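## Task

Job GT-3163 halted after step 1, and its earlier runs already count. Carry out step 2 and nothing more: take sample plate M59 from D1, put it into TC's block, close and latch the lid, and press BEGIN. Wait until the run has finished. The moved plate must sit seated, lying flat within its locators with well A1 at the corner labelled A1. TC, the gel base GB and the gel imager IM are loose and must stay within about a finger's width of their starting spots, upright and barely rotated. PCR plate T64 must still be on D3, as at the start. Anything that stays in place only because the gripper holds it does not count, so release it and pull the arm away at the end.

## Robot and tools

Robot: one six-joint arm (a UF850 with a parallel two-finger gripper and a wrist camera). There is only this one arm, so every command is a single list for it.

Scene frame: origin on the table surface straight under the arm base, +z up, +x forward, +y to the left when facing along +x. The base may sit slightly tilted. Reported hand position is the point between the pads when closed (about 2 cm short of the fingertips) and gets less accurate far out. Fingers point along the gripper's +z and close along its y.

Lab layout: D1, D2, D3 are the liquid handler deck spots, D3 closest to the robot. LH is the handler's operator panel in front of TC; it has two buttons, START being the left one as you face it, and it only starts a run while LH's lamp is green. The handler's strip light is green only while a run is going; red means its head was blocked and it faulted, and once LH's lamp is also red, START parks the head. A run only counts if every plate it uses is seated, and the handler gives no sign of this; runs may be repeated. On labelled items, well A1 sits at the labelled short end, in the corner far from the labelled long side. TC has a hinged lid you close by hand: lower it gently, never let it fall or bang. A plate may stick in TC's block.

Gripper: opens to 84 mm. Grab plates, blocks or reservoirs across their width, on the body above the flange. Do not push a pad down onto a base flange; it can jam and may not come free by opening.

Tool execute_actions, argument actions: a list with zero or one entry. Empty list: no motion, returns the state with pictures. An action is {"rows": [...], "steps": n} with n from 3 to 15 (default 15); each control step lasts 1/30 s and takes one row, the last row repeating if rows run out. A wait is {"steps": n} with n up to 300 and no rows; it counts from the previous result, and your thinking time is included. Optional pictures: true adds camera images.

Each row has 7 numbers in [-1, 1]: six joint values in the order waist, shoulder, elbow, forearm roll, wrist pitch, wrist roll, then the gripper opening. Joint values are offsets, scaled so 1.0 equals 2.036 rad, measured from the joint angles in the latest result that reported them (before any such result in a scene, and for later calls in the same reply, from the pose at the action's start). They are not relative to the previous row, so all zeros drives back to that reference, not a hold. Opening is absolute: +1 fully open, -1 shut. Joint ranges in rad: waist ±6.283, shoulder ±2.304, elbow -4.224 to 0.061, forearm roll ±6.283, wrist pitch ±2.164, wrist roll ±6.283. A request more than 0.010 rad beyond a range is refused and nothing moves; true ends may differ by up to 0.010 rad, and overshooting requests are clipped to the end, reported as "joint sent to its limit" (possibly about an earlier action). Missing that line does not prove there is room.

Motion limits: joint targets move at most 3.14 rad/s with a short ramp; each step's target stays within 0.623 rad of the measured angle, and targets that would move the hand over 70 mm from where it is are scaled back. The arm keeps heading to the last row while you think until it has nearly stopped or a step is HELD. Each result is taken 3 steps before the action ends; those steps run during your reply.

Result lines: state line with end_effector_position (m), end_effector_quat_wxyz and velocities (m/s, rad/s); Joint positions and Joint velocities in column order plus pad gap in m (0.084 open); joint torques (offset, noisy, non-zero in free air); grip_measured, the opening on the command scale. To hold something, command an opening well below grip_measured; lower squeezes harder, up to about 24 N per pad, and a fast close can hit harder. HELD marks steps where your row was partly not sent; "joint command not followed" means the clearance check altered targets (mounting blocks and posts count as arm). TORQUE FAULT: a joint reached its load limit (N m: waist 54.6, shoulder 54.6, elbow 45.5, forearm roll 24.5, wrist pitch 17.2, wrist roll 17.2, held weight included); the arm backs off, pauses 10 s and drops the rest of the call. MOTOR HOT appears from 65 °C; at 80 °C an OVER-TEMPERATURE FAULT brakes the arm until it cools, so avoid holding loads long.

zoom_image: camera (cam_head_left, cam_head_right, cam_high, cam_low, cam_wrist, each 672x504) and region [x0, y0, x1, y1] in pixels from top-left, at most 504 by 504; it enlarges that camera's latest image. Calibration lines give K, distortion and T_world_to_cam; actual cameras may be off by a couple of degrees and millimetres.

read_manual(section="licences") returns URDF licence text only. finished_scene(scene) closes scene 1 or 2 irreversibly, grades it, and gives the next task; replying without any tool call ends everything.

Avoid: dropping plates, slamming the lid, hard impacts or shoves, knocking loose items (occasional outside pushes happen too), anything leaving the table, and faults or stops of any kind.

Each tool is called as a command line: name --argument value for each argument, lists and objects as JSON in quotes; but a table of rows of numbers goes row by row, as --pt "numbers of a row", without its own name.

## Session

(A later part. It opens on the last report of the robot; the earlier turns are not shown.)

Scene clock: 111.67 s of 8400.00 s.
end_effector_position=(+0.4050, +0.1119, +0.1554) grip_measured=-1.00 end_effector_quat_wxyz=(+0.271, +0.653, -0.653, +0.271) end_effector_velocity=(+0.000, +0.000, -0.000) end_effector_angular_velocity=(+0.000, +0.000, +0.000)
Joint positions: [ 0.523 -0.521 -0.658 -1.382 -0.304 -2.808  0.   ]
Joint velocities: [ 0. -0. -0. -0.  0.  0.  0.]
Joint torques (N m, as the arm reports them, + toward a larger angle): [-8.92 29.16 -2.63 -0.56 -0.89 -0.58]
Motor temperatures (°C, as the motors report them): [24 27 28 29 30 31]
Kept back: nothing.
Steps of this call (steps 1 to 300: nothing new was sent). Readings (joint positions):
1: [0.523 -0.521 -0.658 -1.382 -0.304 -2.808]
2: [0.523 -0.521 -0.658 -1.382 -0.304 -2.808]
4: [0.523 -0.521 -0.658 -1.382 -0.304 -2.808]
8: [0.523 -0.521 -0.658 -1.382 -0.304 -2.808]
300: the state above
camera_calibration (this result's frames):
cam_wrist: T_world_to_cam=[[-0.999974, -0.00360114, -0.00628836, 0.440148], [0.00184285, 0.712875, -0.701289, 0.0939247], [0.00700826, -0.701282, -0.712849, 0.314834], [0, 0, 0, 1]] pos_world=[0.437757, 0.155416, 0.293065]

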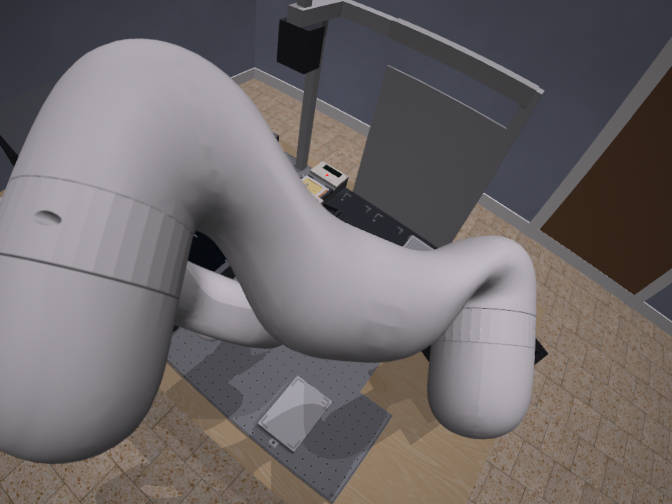

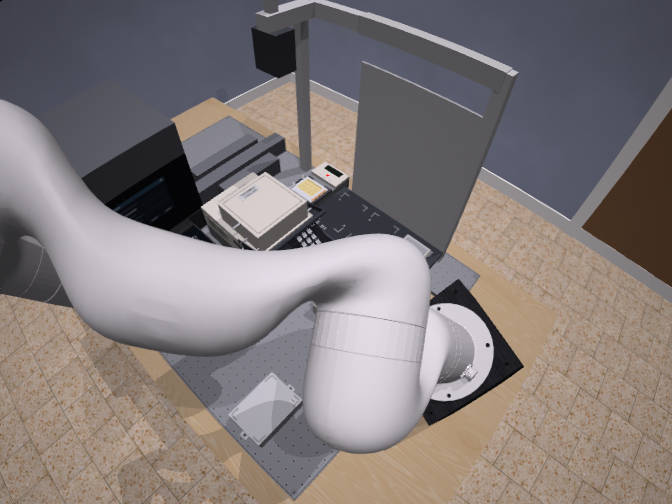

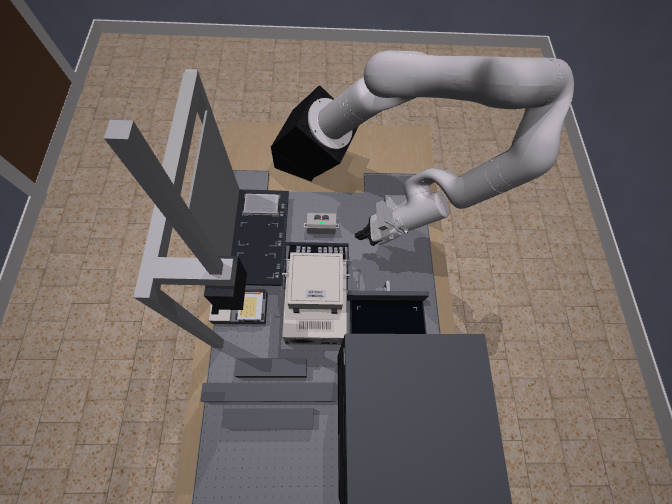

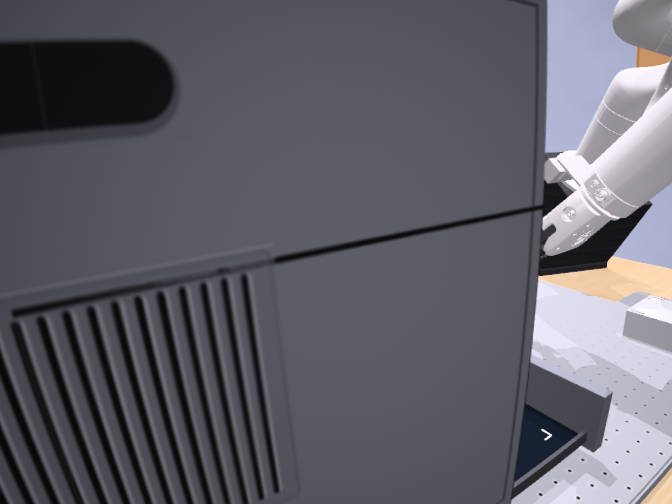

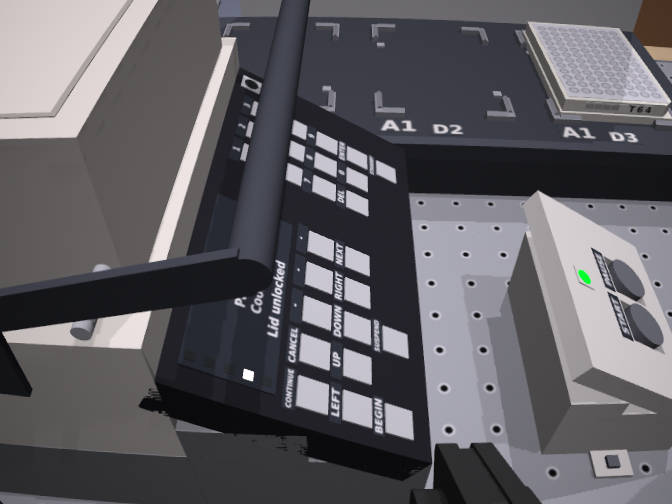

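execute_actions --actions '[{"steps": 300}]' --pictures true

Scene clock: 121.67 s of 8400.00 s.
end_effector_position=(+0.4050, +0.1119, +0.1554) grip_measured=-1.00 end_effector_quat_wxyz=(+0.271, +0.653, -0.653, +0.271) end_effector_velocity=(+0.000, +0.000, -0.000) end_effector_angular_velocity=(+0.001, -0.000, +0.001)
Joint positions: [ 0.523 -0.521 -0.658 -1.382 -0.304 -2.808  0.   ]
Joint velocities: [ 0.001  0.    -0.    -0.     0.     0.     0.   ]
Joint torques (N m, as the arm reports them, + toward a larger angle): [-9.03 25.8  -2.42 -1.84 -1.08 -0.21]
Motor temperatures (°C, as the motors report them): [24 27 28 29 30 31]
Kept back: nothing.
Steps of this call (steps 1 to 300: nothing new was sent). Readings (joint positions):
1: [0.523 -0.521 -0.658 -1.382 -0.304 -2.808]
2: [0.523 -0.521 -0.658 -1.382 -0.304 -2.808]
4: [0.523 -0.521 -0.658 -1.382 -0.304 -2.808]
8: [0.523 -0.521 -0.658 -1.382 -0.304 -2.808]
300: the state above
camera_calibration (this result's frames):
cam_wrist: T_world_to_cam=[[-0.999974, -0.00360106, -0.00628835, 0.440148], [0.0018429, 0.712875, -0.701289, 0.0939246], [0.00700819, -0.701282, -0.712849, 0.314834], [0, 0, 0, 1]] pos_world=[0.437757, 0.155416, 0.293065]

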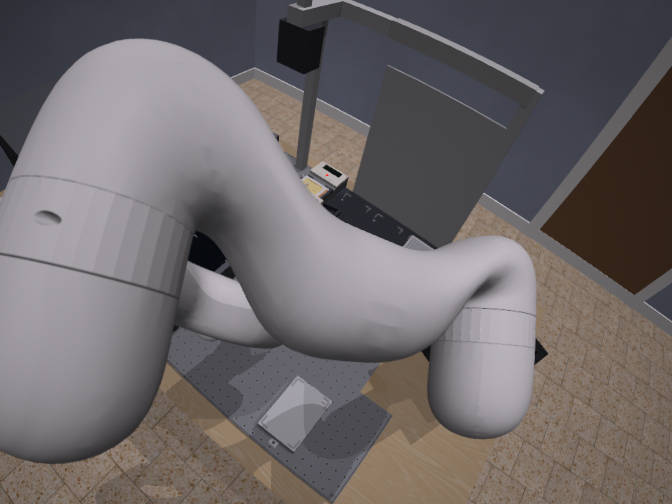

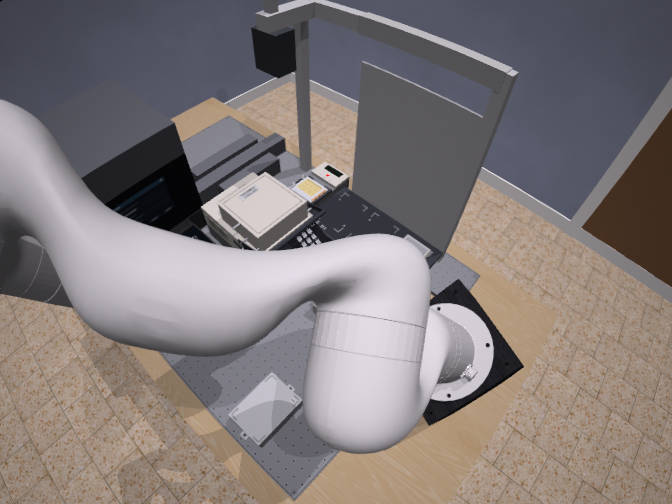

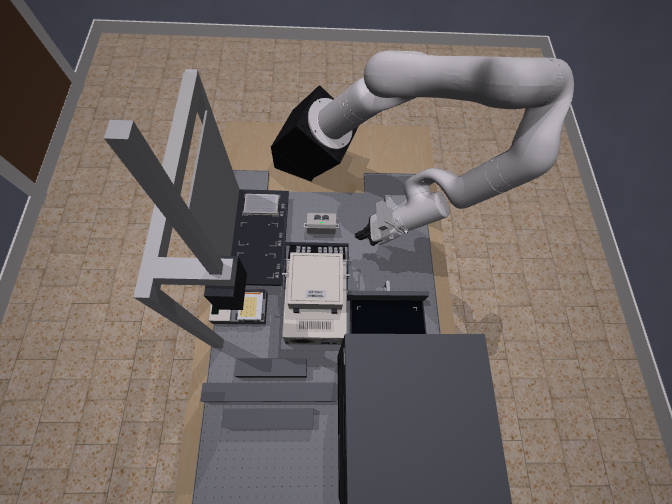

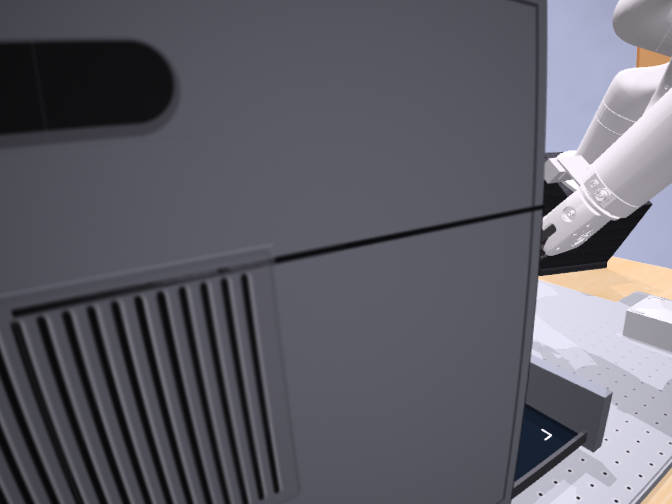

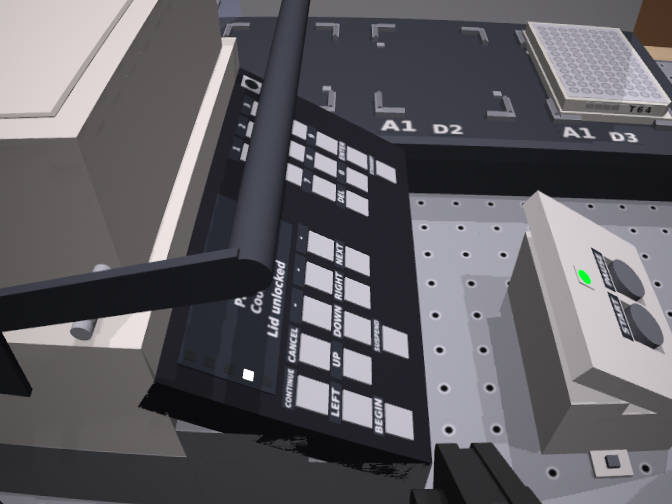

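execute_actions --actions '[{"steps": 300}]' --pictures true

Scene clock: 131.67 s of 8400.00 s.
end_effector_position=(+0.4050, +0.1119, +0.1554) grip_measured=-1.00 end_effector_quat_wxyz=(+0.271, +0.653, -0.653, +0.271) end_effector_velocity=(+0.000, +0.000, -0.000) end_effector_angular_velocity=(-0.000, +0.000, +0.001)
Joint positions: [ 0.523 -0.521 -0.658 -1.382 -0.304 -2.808  0.   ]
Joint velocities: [ 0.    -0.    -0.001  0.    -0.    -0.001  0.   ]
Joint torques (N m, as the arm reports them, + toward a larger angle): [-10.5   29.22  -2.37   0.08  -1.19  -0.04]
Motor temperatures (°C, as the motors report them): [24 27 28 29 30 31]
Kept back: nothing.
Steps of this call (steps 1 to 300: nothing new was sent). Readings (joint positions):
1: [0.523 -0.521 -0.658 -1.382 -0.304 -2.808]
2: [0.523 -0.521 -0.658 -1.382 -0.304 -2.808]
4: [0.523 -0.521 -0.658 -1.382 -0.304 -2.808]
8: [0.523 -0.521 -0.658 -1.382 -0.304 -2.808]
300: the state above
camera_calibration (this result's frames):
cam_wrist: T_world_to_cam=[[-0.999974, -0.00360129, -0.00628851, 0.440148], [0.00184285, 0.712875, -0.701289, 0.0939246], [0.00700846, -0.701282, -0.712849, 0.314834], [0, 0, 0, 1]] pos_world=[0.437757, 0.155416, 0.293065]

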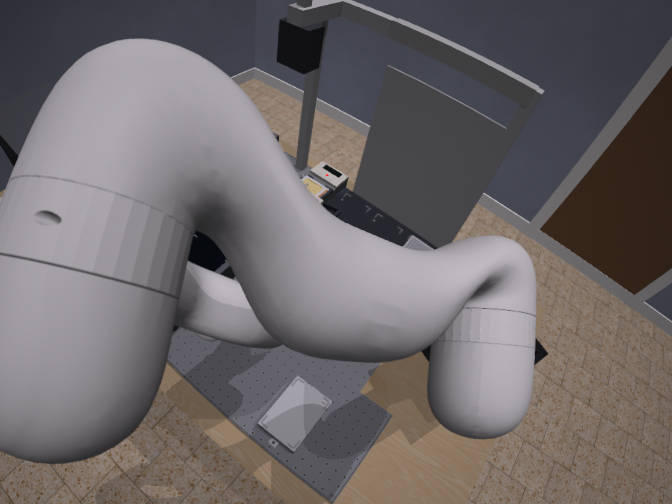

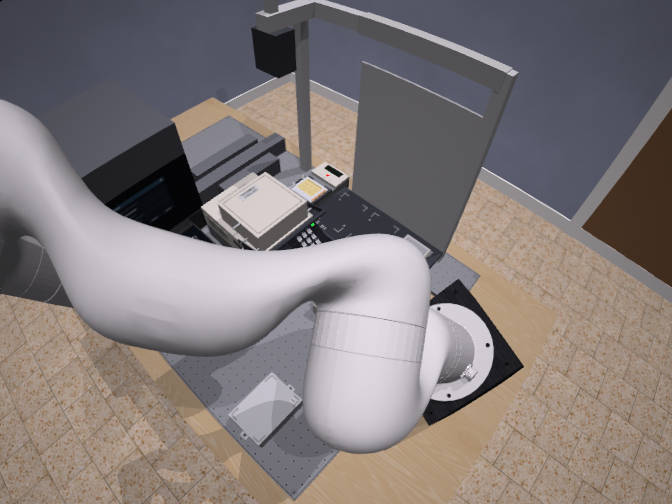

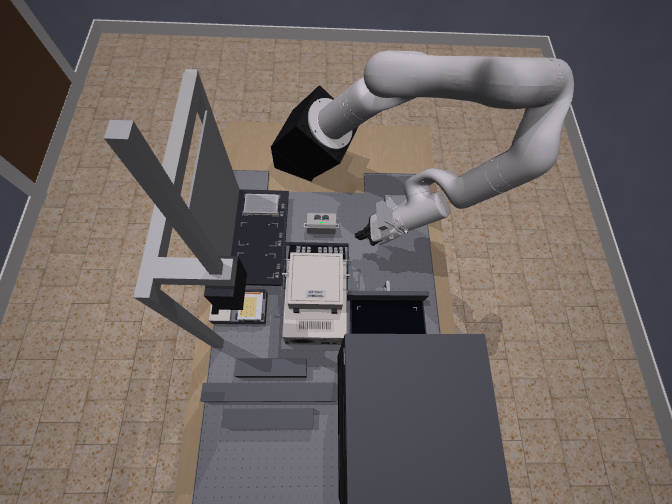

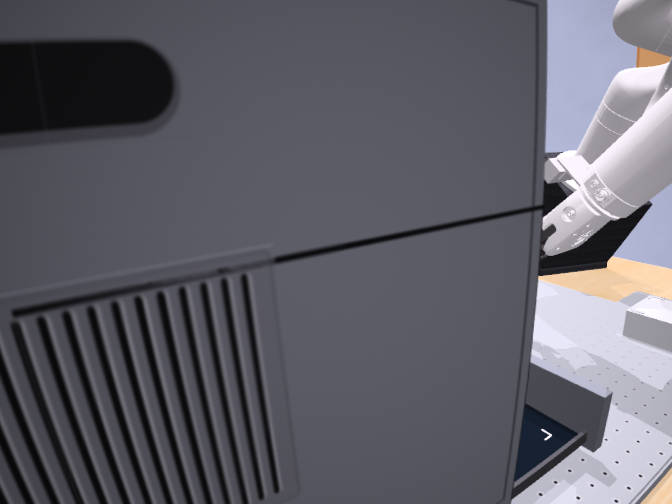

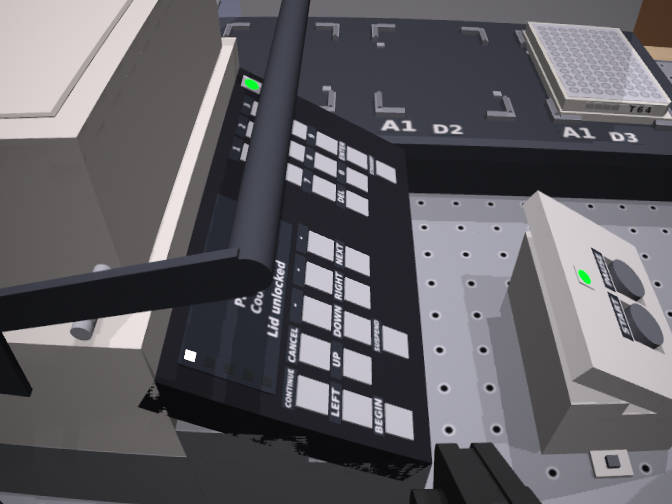

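finished_scene --scene 2

The scene is finished: the task was done.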